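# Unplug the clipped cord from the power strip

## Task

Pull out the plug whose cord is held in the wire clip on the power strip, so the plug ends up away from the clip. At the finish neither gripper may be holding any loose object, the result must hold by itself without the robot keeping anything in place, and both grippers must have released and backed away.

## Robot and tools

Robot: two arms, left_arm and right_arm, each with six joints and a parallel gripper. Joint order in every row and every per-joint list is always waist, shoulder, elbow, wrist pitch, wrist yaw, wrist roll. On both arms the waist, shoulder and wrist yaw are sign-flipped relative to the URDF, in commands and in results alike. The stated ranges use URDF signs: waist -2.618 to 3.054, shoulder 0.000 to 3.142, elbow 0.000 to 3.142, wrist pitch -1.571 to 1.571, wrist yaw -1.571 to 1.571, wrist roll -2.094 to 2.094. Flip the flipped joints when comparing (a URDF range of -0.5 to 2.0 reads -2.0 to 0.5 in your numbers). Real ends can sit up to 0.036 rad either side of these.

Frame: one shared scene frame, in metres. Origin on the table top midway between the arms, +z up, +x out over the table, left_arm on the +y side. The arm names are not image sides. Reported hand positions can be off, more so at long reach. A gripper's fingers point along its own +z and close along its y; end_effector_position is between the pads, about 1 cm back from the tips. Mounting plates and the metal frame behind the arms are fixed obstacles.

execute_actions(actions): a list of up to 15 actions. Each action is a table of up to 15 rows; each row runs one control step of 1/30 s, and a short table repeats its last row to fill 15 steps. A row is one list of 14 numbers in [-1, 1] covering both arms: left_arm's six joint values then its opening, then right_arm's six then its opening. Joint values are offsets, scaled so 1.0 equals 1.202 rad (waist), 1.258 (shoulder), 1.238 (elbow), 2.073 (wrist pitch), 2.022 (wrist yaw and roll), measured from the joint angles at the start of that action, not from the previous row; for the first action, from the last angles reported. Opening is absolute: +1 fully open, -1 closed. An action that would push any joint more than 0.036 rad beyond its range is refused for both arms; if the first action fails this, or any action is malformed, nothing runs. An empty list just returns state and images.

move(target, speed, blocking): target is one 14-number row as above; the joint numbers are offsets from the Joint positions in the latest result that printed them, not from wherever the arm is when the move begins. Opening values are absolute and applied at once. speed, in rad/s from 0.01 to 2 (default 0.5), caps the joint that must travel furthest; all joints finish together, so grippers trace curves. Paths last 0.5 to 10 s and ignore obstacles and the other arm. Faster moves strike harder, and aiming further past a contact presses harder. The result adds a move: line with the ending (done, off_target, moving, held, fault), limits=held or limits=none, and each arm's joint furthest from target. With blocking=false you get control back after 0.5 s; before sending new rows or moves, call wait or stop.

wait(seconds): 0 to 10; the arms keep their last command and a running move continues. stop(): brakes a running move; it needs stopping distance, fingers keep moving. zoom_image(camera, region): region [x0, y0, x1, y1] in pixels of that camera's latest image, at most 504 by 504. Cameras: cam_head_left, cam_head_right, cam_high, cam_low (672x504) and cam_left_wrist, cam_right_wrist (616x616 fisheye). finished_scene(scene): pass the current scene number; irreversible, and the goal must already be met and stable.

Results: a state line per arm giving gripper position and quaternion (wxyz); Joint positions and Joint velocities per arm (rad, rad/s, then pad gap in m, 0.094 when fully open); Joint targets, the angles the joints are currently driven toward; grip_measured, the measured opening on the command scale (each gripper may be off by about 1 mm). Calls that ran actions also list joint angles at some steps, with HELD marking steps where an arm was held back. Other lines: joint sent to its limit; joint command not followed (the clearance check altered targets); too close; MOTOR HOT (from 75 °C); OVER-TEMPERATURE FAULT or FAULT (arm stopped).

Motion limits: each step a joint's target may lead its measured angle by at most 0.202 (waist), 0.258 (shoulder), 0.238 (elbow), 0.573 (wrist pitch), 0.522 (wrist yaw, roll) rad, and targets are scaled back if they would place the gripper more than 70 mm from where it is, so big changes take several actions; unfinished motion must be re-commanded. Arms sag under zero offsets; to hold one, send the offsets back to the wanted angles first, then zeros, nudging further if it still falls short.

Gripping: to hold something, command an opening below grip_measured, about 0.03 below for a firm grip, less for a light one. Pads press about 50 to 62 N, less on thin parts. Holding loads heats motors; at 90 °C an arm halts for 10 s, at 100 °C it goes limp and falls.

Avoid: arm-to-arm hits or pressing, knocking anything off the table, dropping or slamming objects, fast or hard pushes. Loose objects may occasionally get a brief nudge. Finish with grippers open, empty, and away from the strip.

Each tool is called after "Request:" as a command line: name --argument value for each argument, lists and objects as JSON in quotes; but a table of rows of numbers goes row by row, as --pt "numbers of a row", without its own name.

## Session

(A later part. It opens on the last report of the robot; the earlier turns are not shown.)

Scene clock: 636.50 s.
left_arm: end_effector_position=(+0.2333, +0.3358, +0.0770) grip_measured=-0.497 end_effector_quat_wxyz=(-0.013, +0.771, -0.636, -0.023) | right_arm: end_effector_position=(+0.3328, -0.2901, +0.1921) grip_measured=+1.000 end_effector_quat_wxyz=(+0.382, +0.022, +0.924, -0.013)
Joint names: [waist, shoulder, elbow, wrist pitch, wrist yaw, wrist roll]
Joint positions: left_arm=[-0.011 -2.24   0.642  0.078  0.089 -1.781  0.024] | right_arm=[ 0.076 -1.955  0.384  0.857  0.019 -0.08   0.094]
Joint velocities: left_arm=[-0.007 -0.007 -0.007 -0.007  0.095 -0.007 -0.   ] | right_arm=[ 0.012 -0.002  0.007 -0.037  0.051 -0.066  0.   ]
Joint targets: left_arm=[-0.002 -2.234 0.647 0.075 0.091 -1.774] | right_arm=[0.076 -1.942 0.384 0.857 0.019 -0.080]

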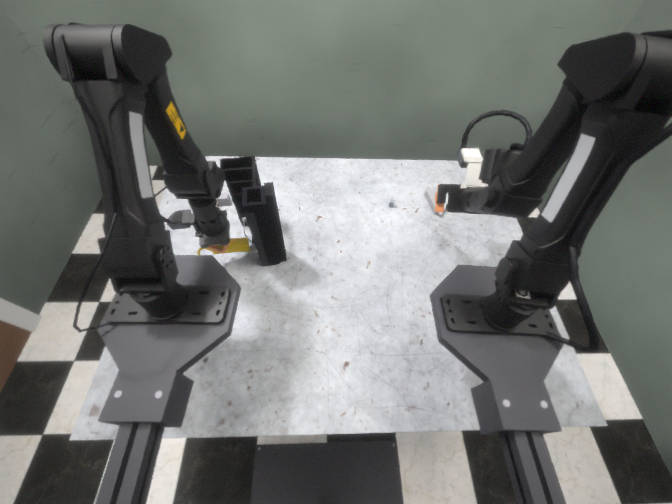

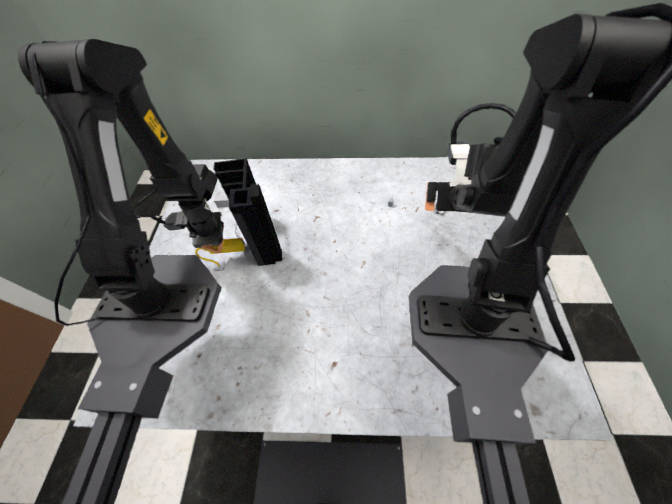

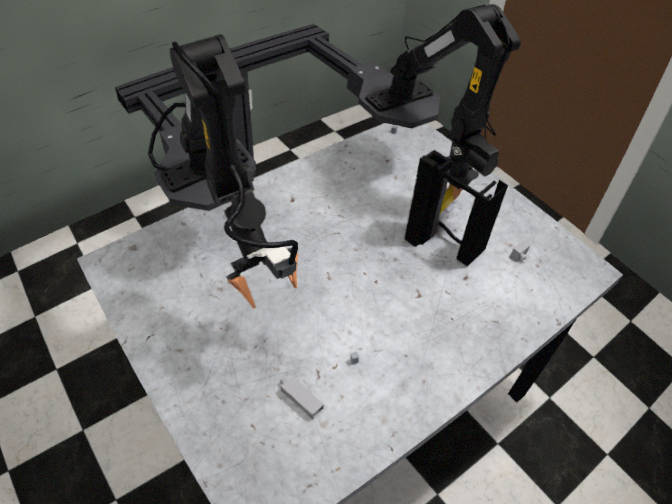

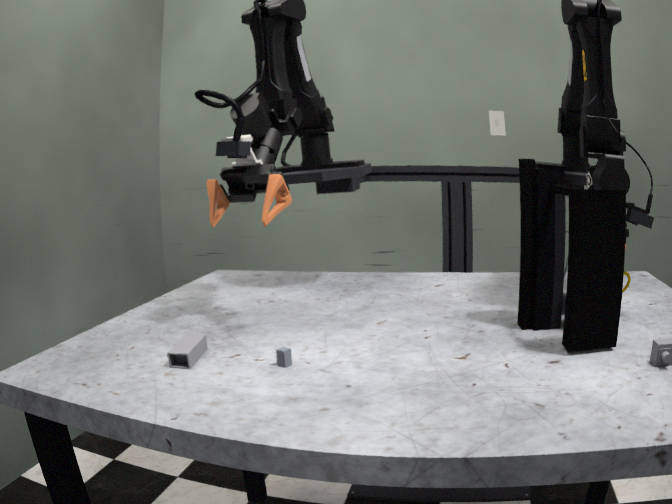

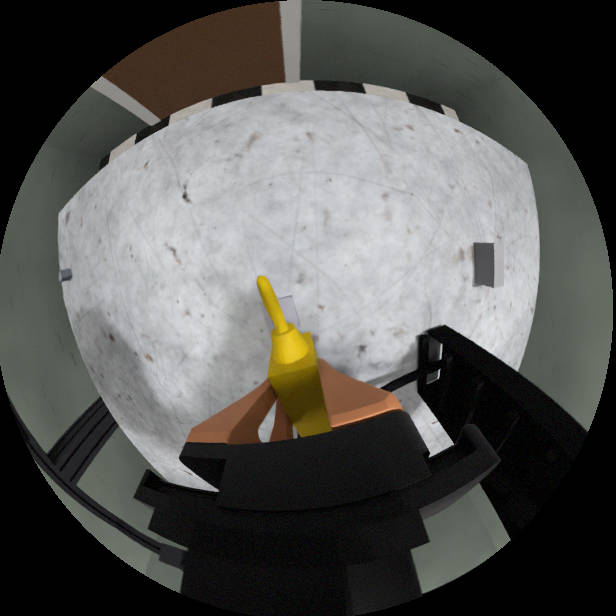

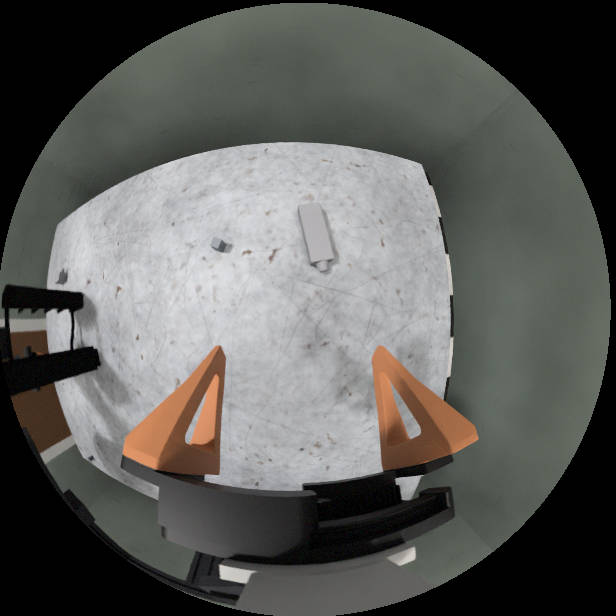

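Request:
move --target '[-0.1098,-0.0223,0.0905,-0.0217,-0.0307,-0.0984,-0.55,0,0.01,0,0,0,0,1]' --speed 0.35

Request:
zoom_image --camera "cam_head_right" --region '[135, 150, 295, 290]'

Scene clock: 713.63 s.
left_arm: end_effector_position=(+0.2607, +0.3577, +0.0742) grip_measured=-0.497 end_effector_quat_wxyz=(-0.000, +0.862, -0.506, +0.006) | right_arm: end_effector_position=(+0.3328, -0.2901, +0.1921) grip_measured=+1.000 end_effector_quat_wxyz=(+0.382, +0.022, +0.924, -0.013)
Joint names: [waist, shoulder, elbow, wrist pitch, wrist yaw, wrist roll]
Joint positions: left_arm=[-0.135 -2.264  0.732  0.047  0.023 -1.975  0.024] | right_arm=[ 0.076 -1.955  0.384  0.857  0.019 -0.08   0.094]
Joint velocities: left_arm=[ 0.002 -0.007 -0.012  0.007  0.037 -0.022  0.001] | right_arm=[-0.002  0.002  0.007 -0.007 -0.081 -0.007  0.   ]
Joint targets: left_arm=[-0.143 -2.268 0.754 0.033 0.027 -1.980] | right_arm=[0.076 -1.942 0.384 0.857 0.019 -0.080]
move: off_target (left_arm); limits=none; left_arm: farthest joint: the elbow, 0.022 radians from its target (0.112 radians at the start); right_arm: farthest joint: the shoulder, 0.013 radians from its target (0.013 radians at the start)

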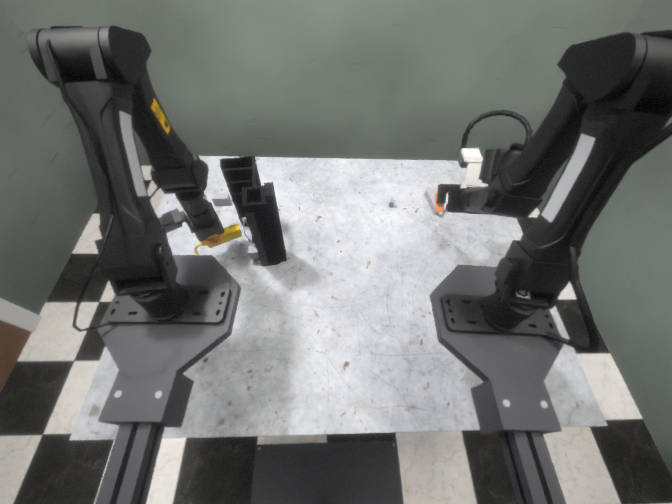

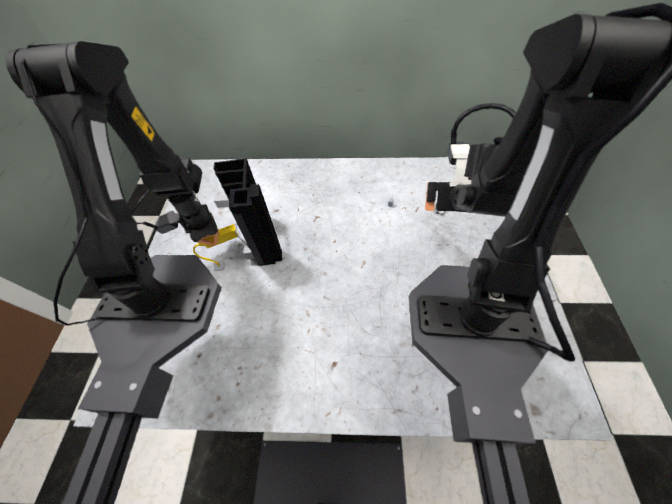

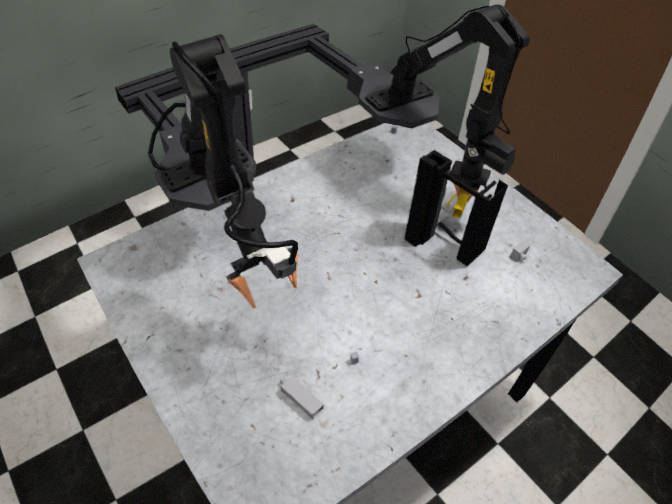

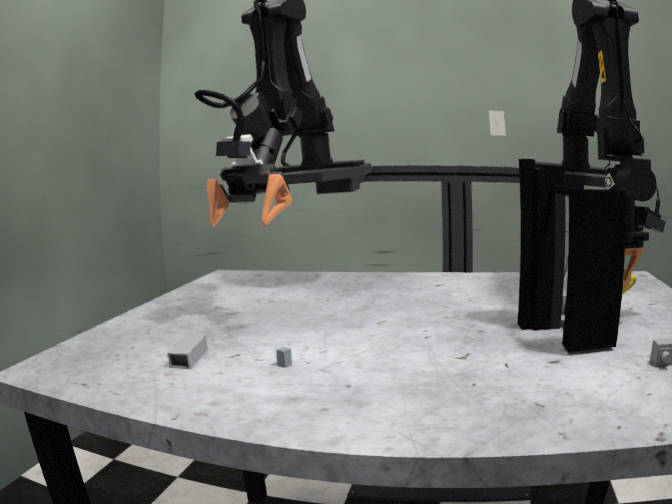

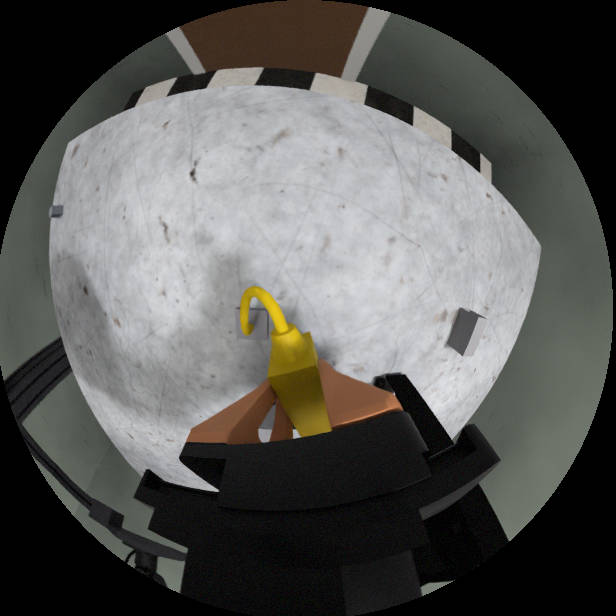

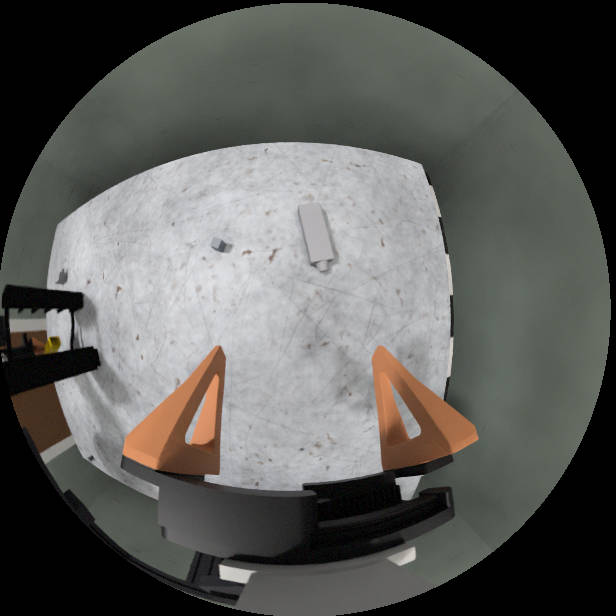

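Region (135, 150, 295, 290) of cam_head_right's 672x504 image, scaled by 3.150, with more detail than that image has; it fills the top 441 rows of this view, and the rest is white.

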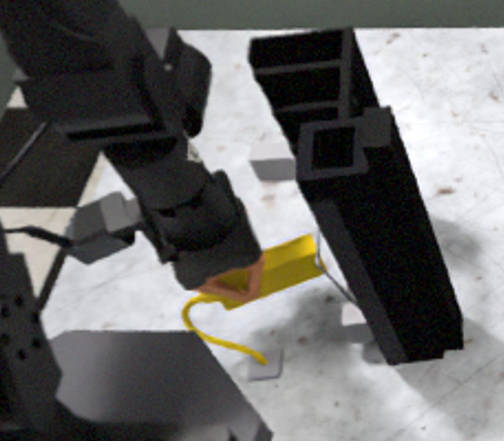

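Request:
move --target '[-0.0649,-0.1932,0.1834,0.0203,0.001,-0.0401,-0.55,0,0.01,0,0,0,0,1]' --speed 0.32

Request:
zoom_image --camera "cam_head_right" --region '[135, 150, 295, 290]'

Request:
zoom_image --camera "cam_low" --region '[512, 230, 672, 380]'

Scene clock: 724.53 s.
left_arm: end_effector_position=(+0.2873, +0.3799, +0.0218) grip_measured=-0.497 end_effector_quat_wxyz=(-0.000, +0.897, -0.442, +0.004) | right_arm: end_effector_position=(+0.3328, -0.2901, +0.1921) grip_measured=+1.000 end_effector_quat_wxyz=(+0.382, +0.022, +0.924, -0.013)
Joint names: [waist, shoulder, elbow, wrist pitch, wrist yaw, wrist roll]
Joint positions: left_arm=[-0.202 -2.508  0.935  0.086  0.021 -2.052  0.024] | right_arm=[ 0.076 -1.955  0.384  0.857  0.019 -0.08   0.094]
Joint velocities: left_arm=[-0.017  0.002 -0.002  0.007  0.007 -0.051 -0.   ] | right_arm=[-0.012 -0.017 -0.017  0.007 -0.007 -0.007  0.   ]
Joint targets: left_arm=[-0.212 -2.507 0.959 0.090 0.025 -2.055] | right_arm=[0.076 -1.942 0.384 0.857 0.019 -0.080]
move: off_target (left_arm); limits=none; left_arm: farthest joint: the elbow, 0.024 radians from its target (0.227 radians at the start); right_arm: farthest joint: the shoulder, 0.013 radians from its target (0.013 radians at the start)

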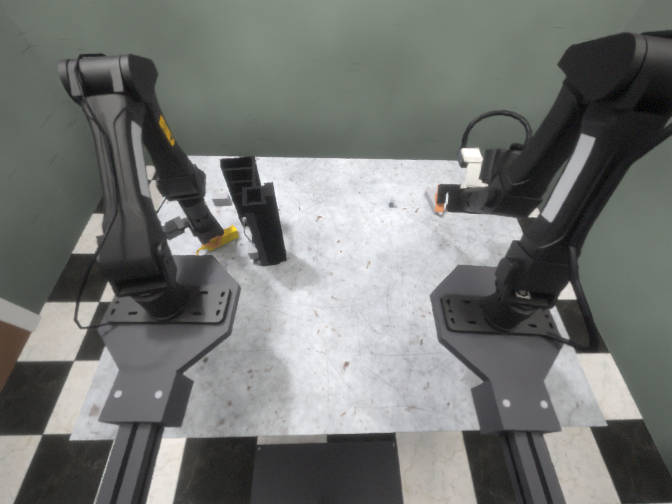

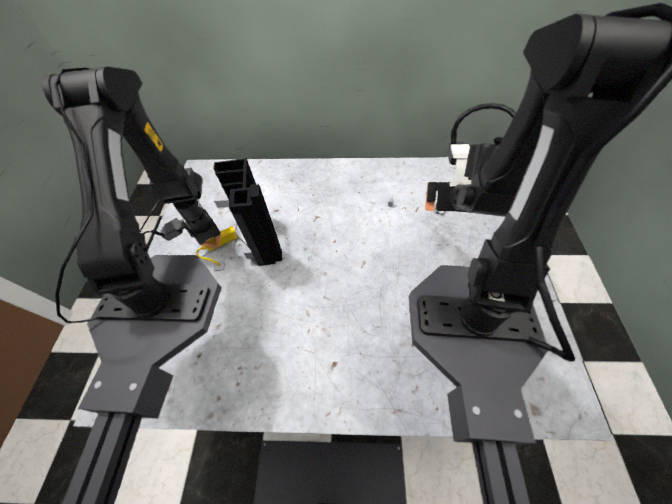

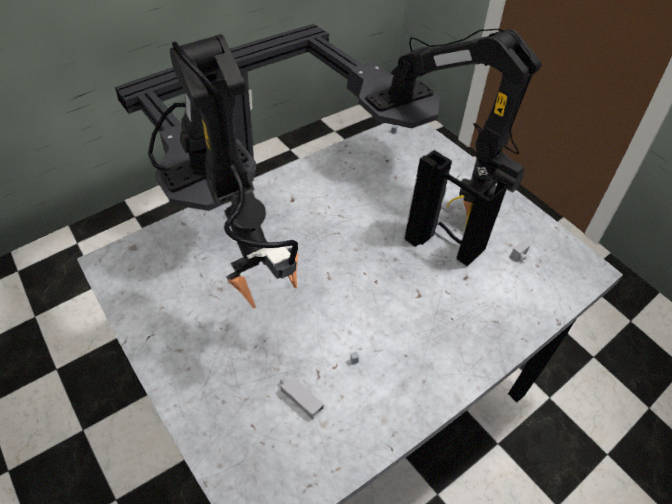

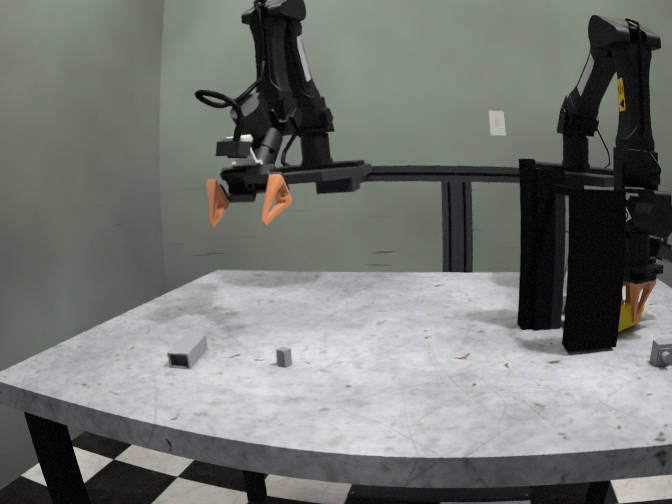

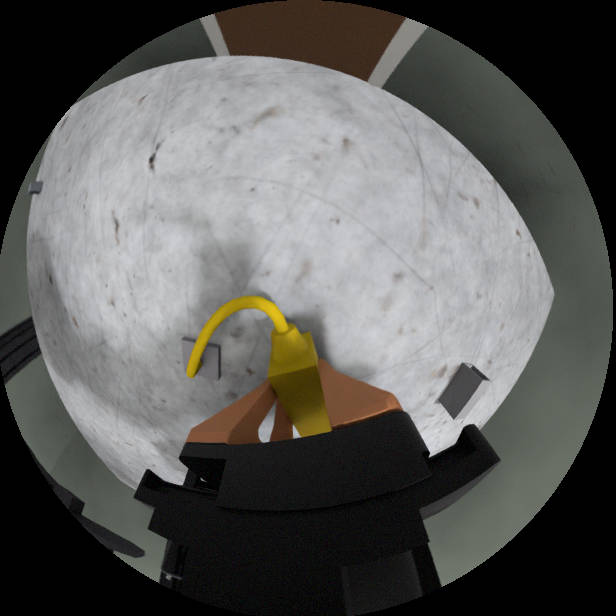

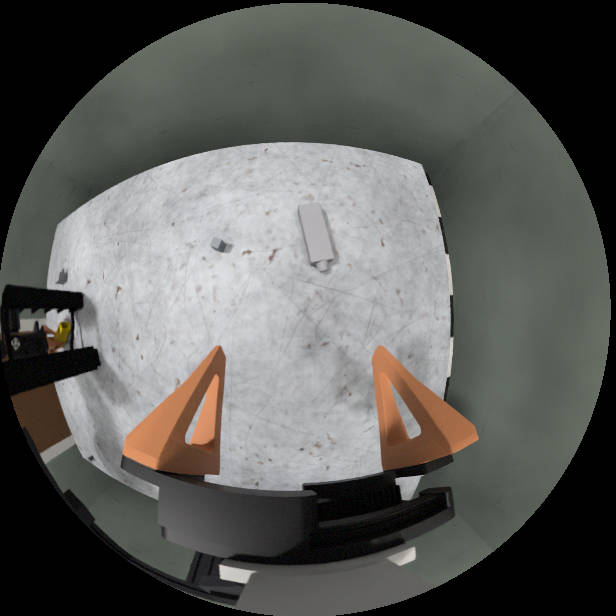

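Region (135, 150, 295, 290) of cam_head_right's 672x504 image, scaled by 3.150, with more detail than that image has; it fills the top 441 rows of this view, and the rest is white.

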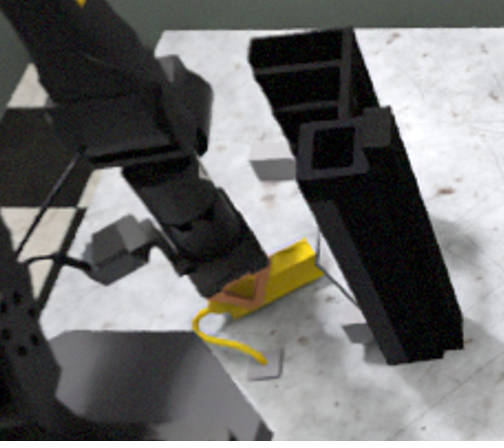

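Region (512, 230, 672, 380) of cam_low's 672x504 image, scaled by 3.150, with more detail than that image has; it fills the top 472 rows of this view, and the rest is white.

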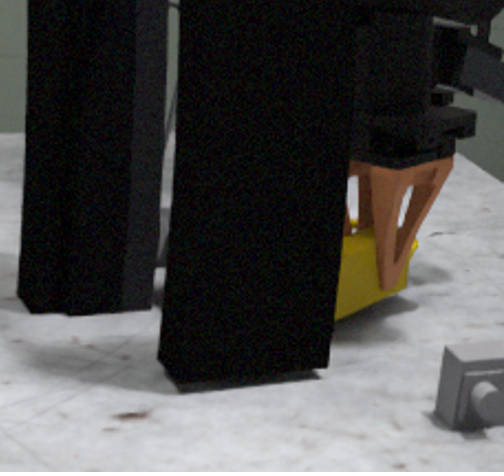

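Request:
execute_actions --actions '[]'

Scene clock: 733.93 s.
left_arm: end_effector_position=(+0.2873, +0.3799, +0.0218) grip_measured=-0.497 end_effector_quat_wxyz=(-0.000, +0.897, -0.442, +0.004) | right_arm: end_effector_position=(+0.3328, -0.2901, +0.1921) grip_measured=+1.000 end_effector_quat_wxyz=(+0.382, +0.022, +0.924, -0.013)
Joint names: [waist, shoulder, elbow, wrist pitch, wrist yaw, wrist roll]
Joint positions: left_arm=[-0.202 -2.508  0.935  0.086  0.021 -2.052  0.024] | right_arm=[ 0.076 -1.955  0.384  0.857  0.019 -0.08   0.094]
Joint velocities: left_arm=[ 0.012 -0.007 -0.007 -0.051  0.007  0.007 -0.   ] | right_arm=[ 0.007 -0.002 -0.007  0.022  0.007  0.022  0.   ]
Joint targets: left_arm=[-0.212 -2.507 0.959 0.090 0.025 -2.055] | right_arm=[0.076 -1.942 0.384 0.857 0.019 -0.080]

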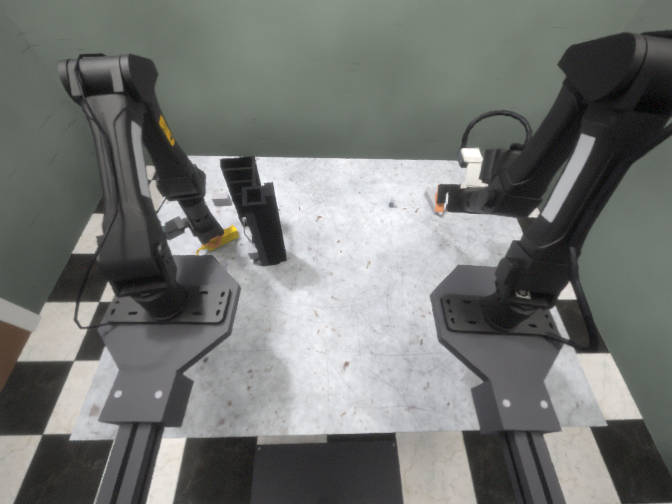

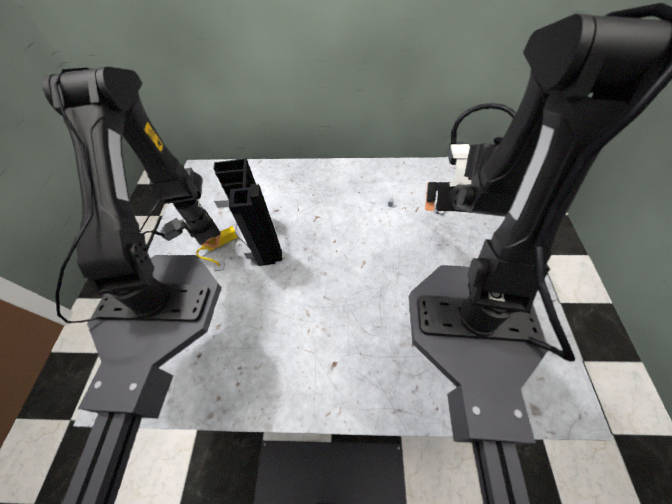

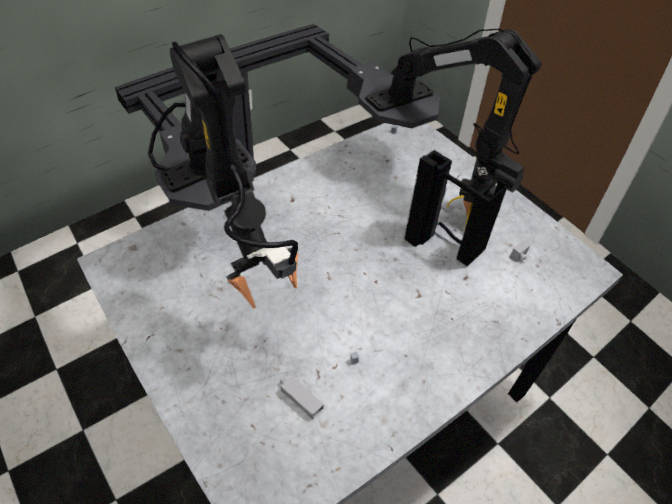

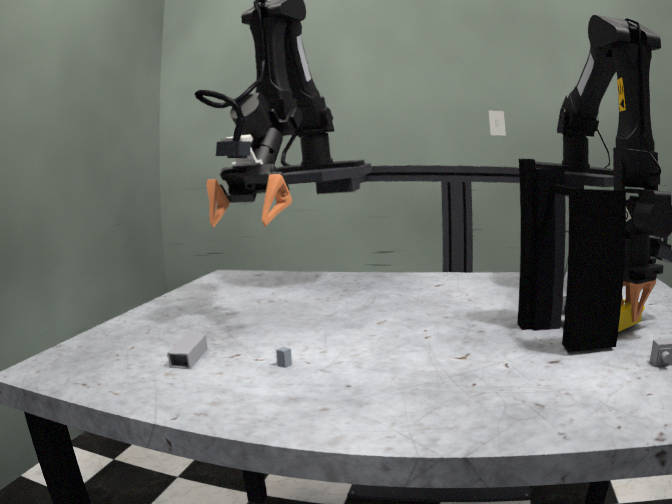

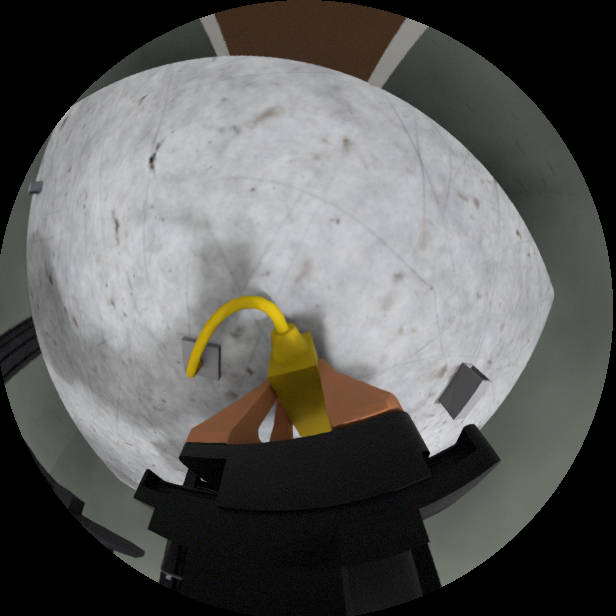

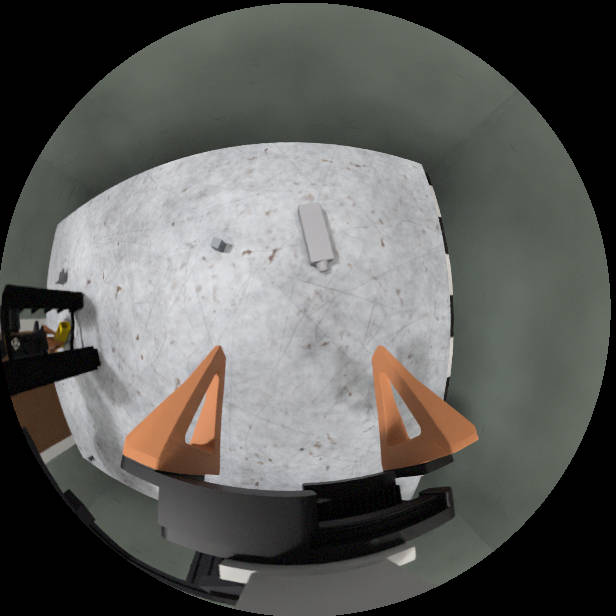

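Request:
execute_actions --actions '[[[-0.008,-0.001,0.019,0.003,0.002,-0.0015,-0.55,0,0.01,0,0,0,0,1],[-0.008,-0.003,0.019,0.004,0.002,-0.0015,-0.55,0,0.01,0,0,0,0,1],[-0.008,-0.005,0.019,0.005,0.002,-0.0015,-0.55,0,0.01,0,0,0,0,1],[-0.008,-0.007,0.019,0.007,0.002,-0.0015,-0.55,0,0.01,0,0,0,0,1],[-0.008,-0.009,0.019,0.008,0.002,-0.0015,-0.55,0,0.01,0,0,0,0,1],[-0.008,-0.011,0.019,0.009,0.002,-0.0015,-0.55,0,0.01,0,0,0,0,1],[-0.008,-0.013,0.019,0.010,0.002,-0.0015,-0.55,0,0.01,0,0,0,0,1],[-0.008,-0.015,0.019,0.012,0.002,-0.0015,-0.55,0,0.01,0,0,0,0,1],[-0.008,-0.017,0.019,0.013,0.002,-0.0015,-0.55,0,0.01,0,0,0,0,1],[-0.008,-0.019,0.019,0.014,0.002,-0.0015,-0.55,0,0.01,0,0,0,0,1],[-0.008,-0.020,0.019,0.015,0.002,-0.0015,-0.55,0,0.01,0,0,0,0,1],[-0.008,-0.021,0.019,0.016,0.002,-0.0015,-0.55,0,0.01,0,0,0,0,1],[-0.008,-0.022,0.019,0.017,0.002,-0.0015,-0.55,0,0.01,0,0,0,0,1],[-0.008,-0.023,0.019,0.017,0.002,-0.0015,-0.55,0,0.01,0,0,0,0,1],[-0.008,-0.023,0.019,0.017,0.002,-0.0015,-0.55,0,0.01,0,0,0,0,1]]]'

Request:
wait --seconds 0.3

Scene clock: 743.30 s.
left_arm: end_effector_position=(+0.2841, +0.3790, +0.0151) grip_measured=-0.497 end_effector_quat_wxyz=(+0.001, +0.897, -0.442, +0.004) | right_arm: end_effector_position=(+0.3328, -0.2901, +0.1921) grip_measured=+1.000 end_effector_quat_wxyz=(+0.382, +0.022, +0.924, -0.013)
Joint names: [waist, shoulder, elbow, wrist pitch, wrist yaw, wrist roll]
Joint positions: left_arm=[-0.202 -2.533  0.935  0.11   0.02  -2.052  0.024] | right_arm=[ 0.076 -1.955  0.384  0.857  0.019 -0.08   0.094]
Joint velocities: left_arm=[-0.007 -0.002  0.007  0.051  0.11  -0.022 -0.001] | right_arm=[-0.002 -0.002  0.002 -0.007  0.037  0.051  0.   ]
Joint targets: left_arm=[-0.212 -2.537 0.959 0.121 0.025 -2.055] | right_arm=[0.076 -1.942 0.384 0.857 0.019 -0.080]
Step readings (joint positions):
0: left_arm=[-0.202 -2.508 0.935 0.086 0.021 -2.052] | right_arm=[0.076 -1.955 0.384 0.857 0.019 -0.080]
1: left_arm=[-0.202 -2.508 0.935 0.086 0.021 -2.052] | right_arm=[0.076 -1.955 0.384 0.857 0.019 -0.080]
2: left_arm=[-0.202 -2.508 0.935 0.087 0.021 -2.052] | right_arm=[0.076 -1.955 0.384 0.857 0.019 -0.080]
4: left_arm=[-0.202 -2.508 0.935 0.089 0.021 -2.052] | right_arm=[0.076 -1.955 0.384 0.857 0.019 -0.080]
8: left_arm=[-0.202 -2.517 0.935 0.098 0.021 -2.052] | right_arm=[0.076 -1.955 0.384 0.857 0.019 -0.080]
15: Joint positions above

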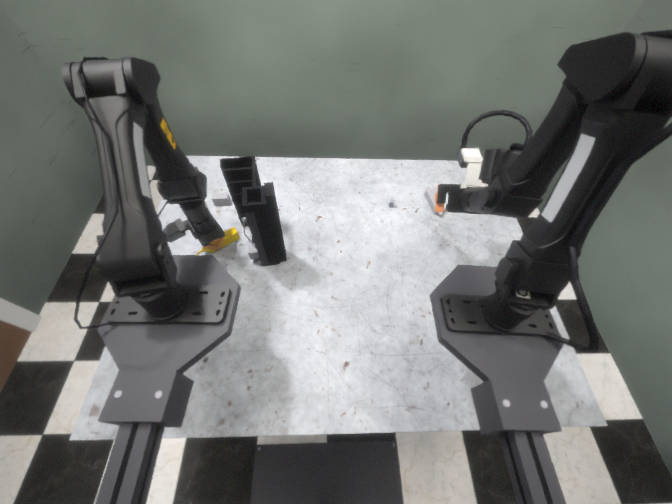

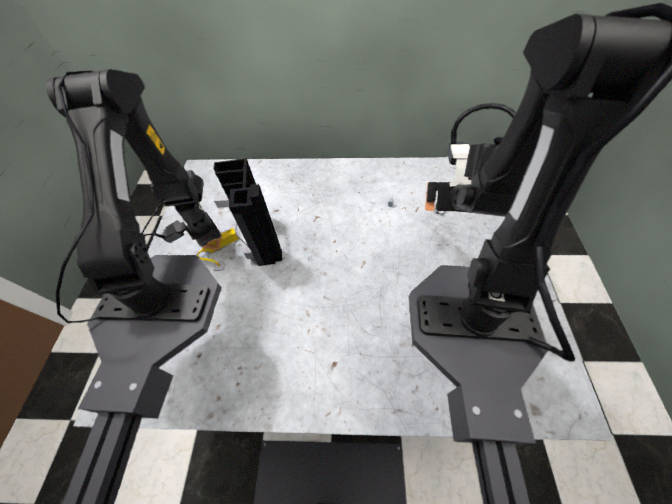

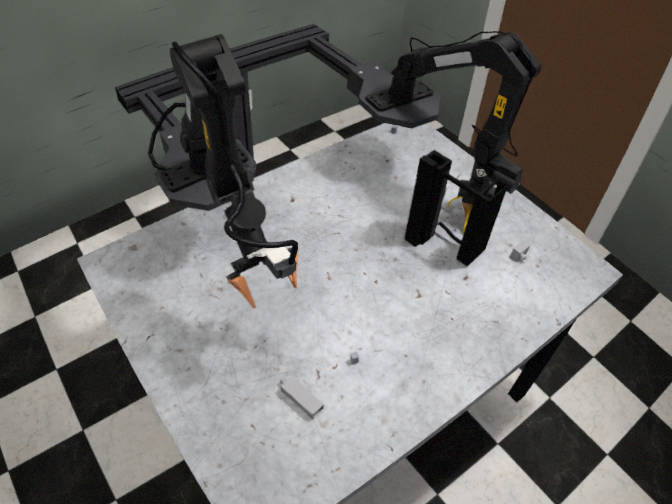

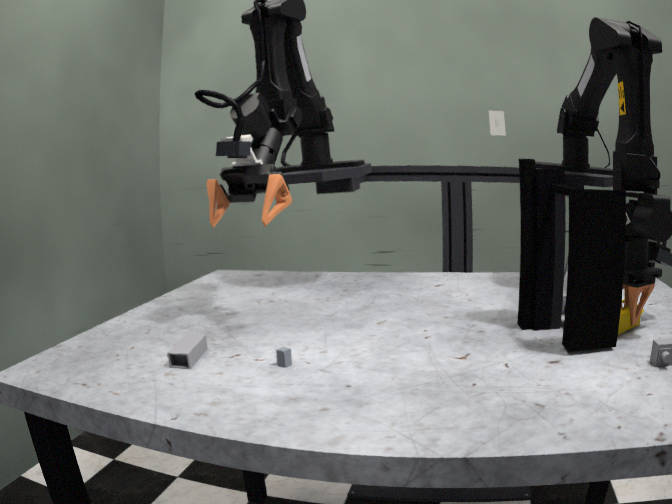

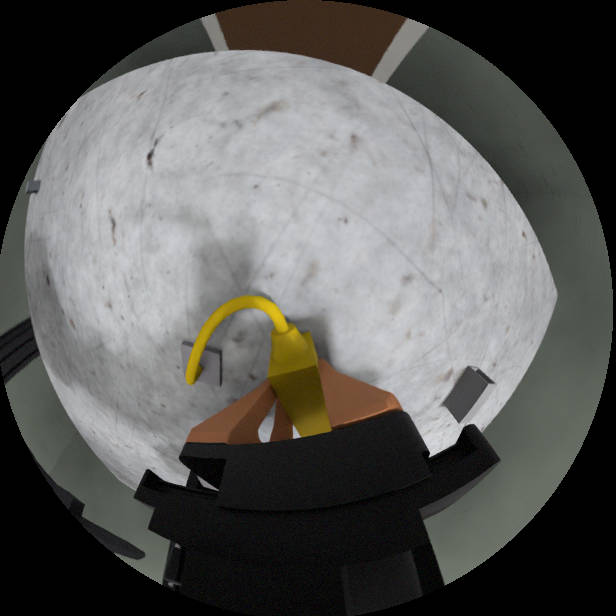

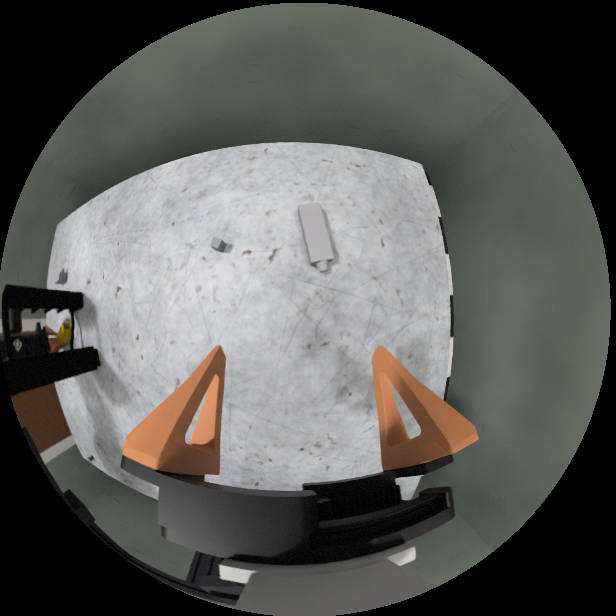

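Scene clock: 743.60 s.
left_arm: end_effector_position=(+0.2857, +0.3791, +0.0151) grip_measured=-0.497 end_effector_quat_wxyz=(-0.001, +0.897, -0.442, +0.006) | right_arm: end_effector_position=(+0.3328, -0.2901, +0.1921) grip_measured=+1.000 end_effector_quat_wxyz=(+0.382, +0.022, +0.924, -0.013)
Joint names: [waist, shoulder, elbow, wrist pitch, wrist yaw, wrist roll]
Joint positions: left_arm=[-0.202 -2.533  0.935  0.116  0.019 -2.052  0.024] | right_arm=[ 0.076 -1.955  0.384  0.857  0.019 -0.08   0.094]
Joint velocities: left_arm=[-0.007  0.007 -0.007  0.066  0.022 -0.037 -0.002] | right_arm=[-0.012  0.002  0.002  0.066 -0.051 -0.007  0.   ]
Joint targets: left_arm=[-0.212 -2.537 0.959 0.121 0.025 -2.055] | right_arm=[0.076 -1.942 0.384 0.857 0.019 -0.080]
wait: 0.30 s; no rest

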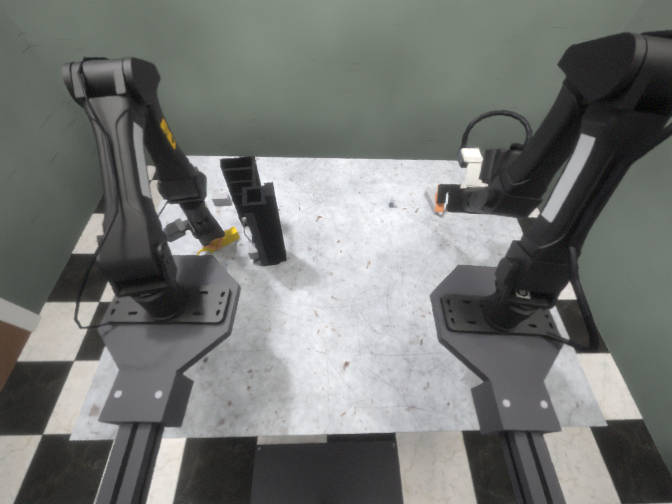

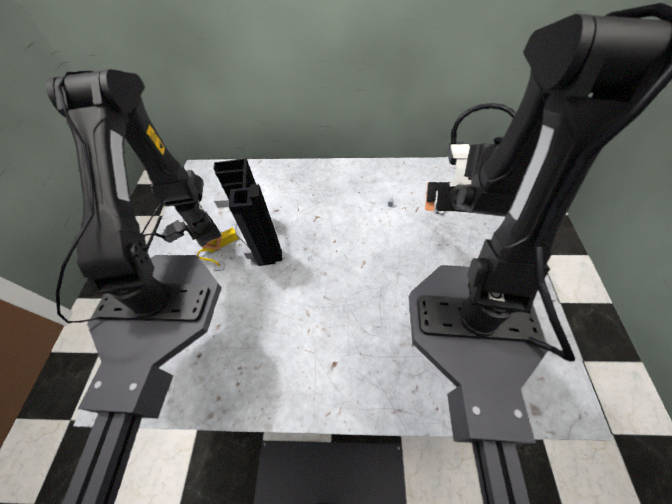

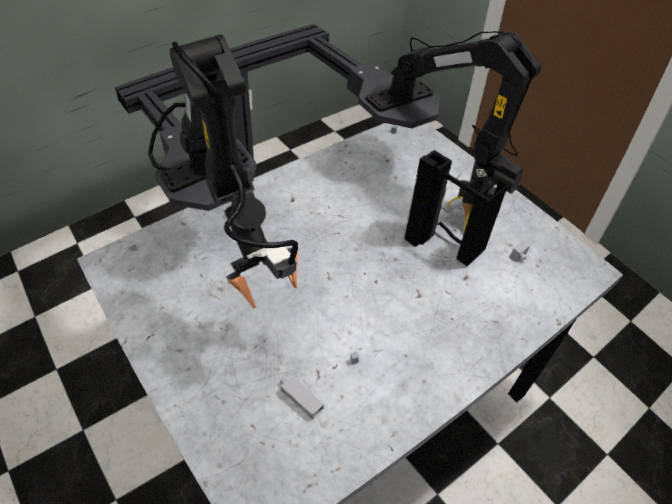

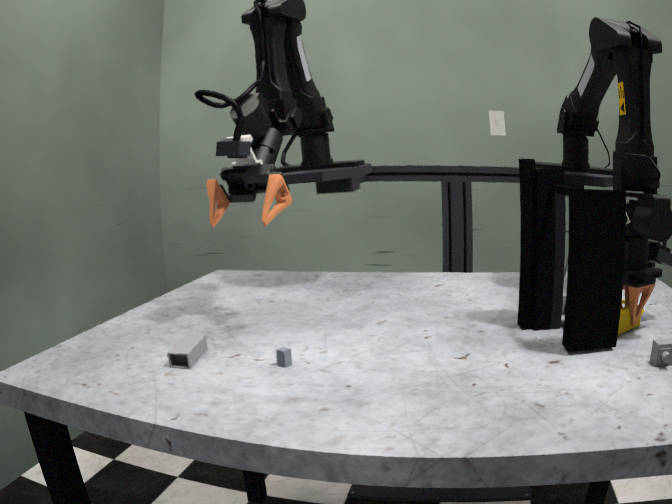

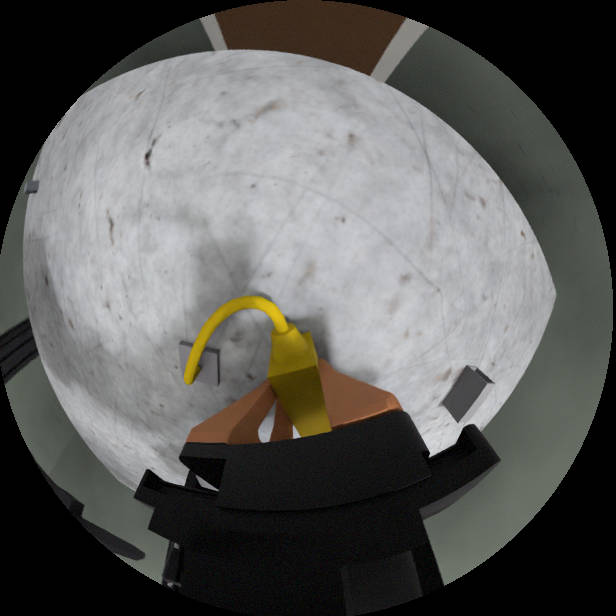

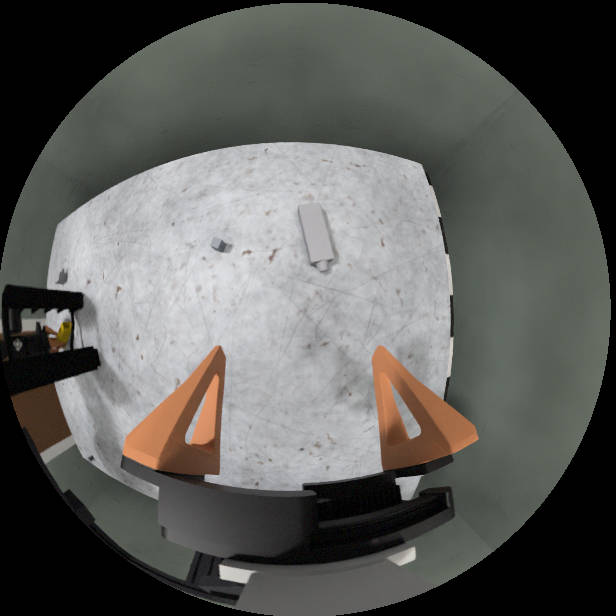

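Request:
zoom_image --camera "cam_low" --region '[592, 270, 672, 350]'

Request:
zoom_image --camera "cam_head_right" --region '[170, 200, 270, 280]'

Region (592, 270, 672, 350) of cam_low's 672x504 image, scaled by 6.300, with more detail than that image has.

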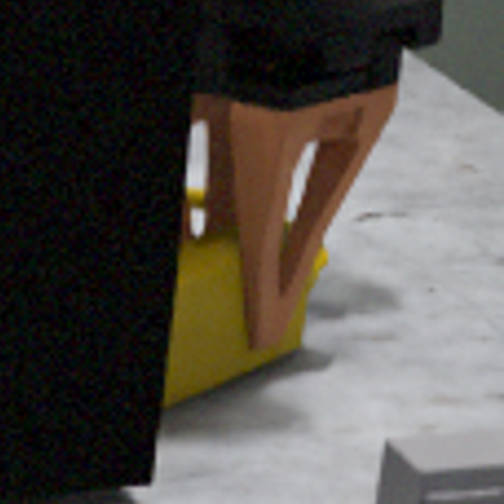

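Region (170, 200, 270, 280) of cam_head_right's 672x504 image, scaled by 5.040, with more detail than that image has; it fills the top 403 rows of this view, and the rest is white.

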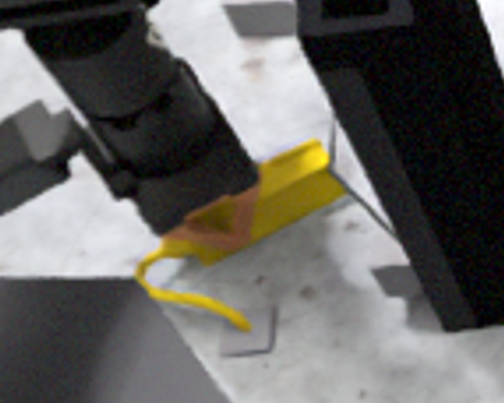

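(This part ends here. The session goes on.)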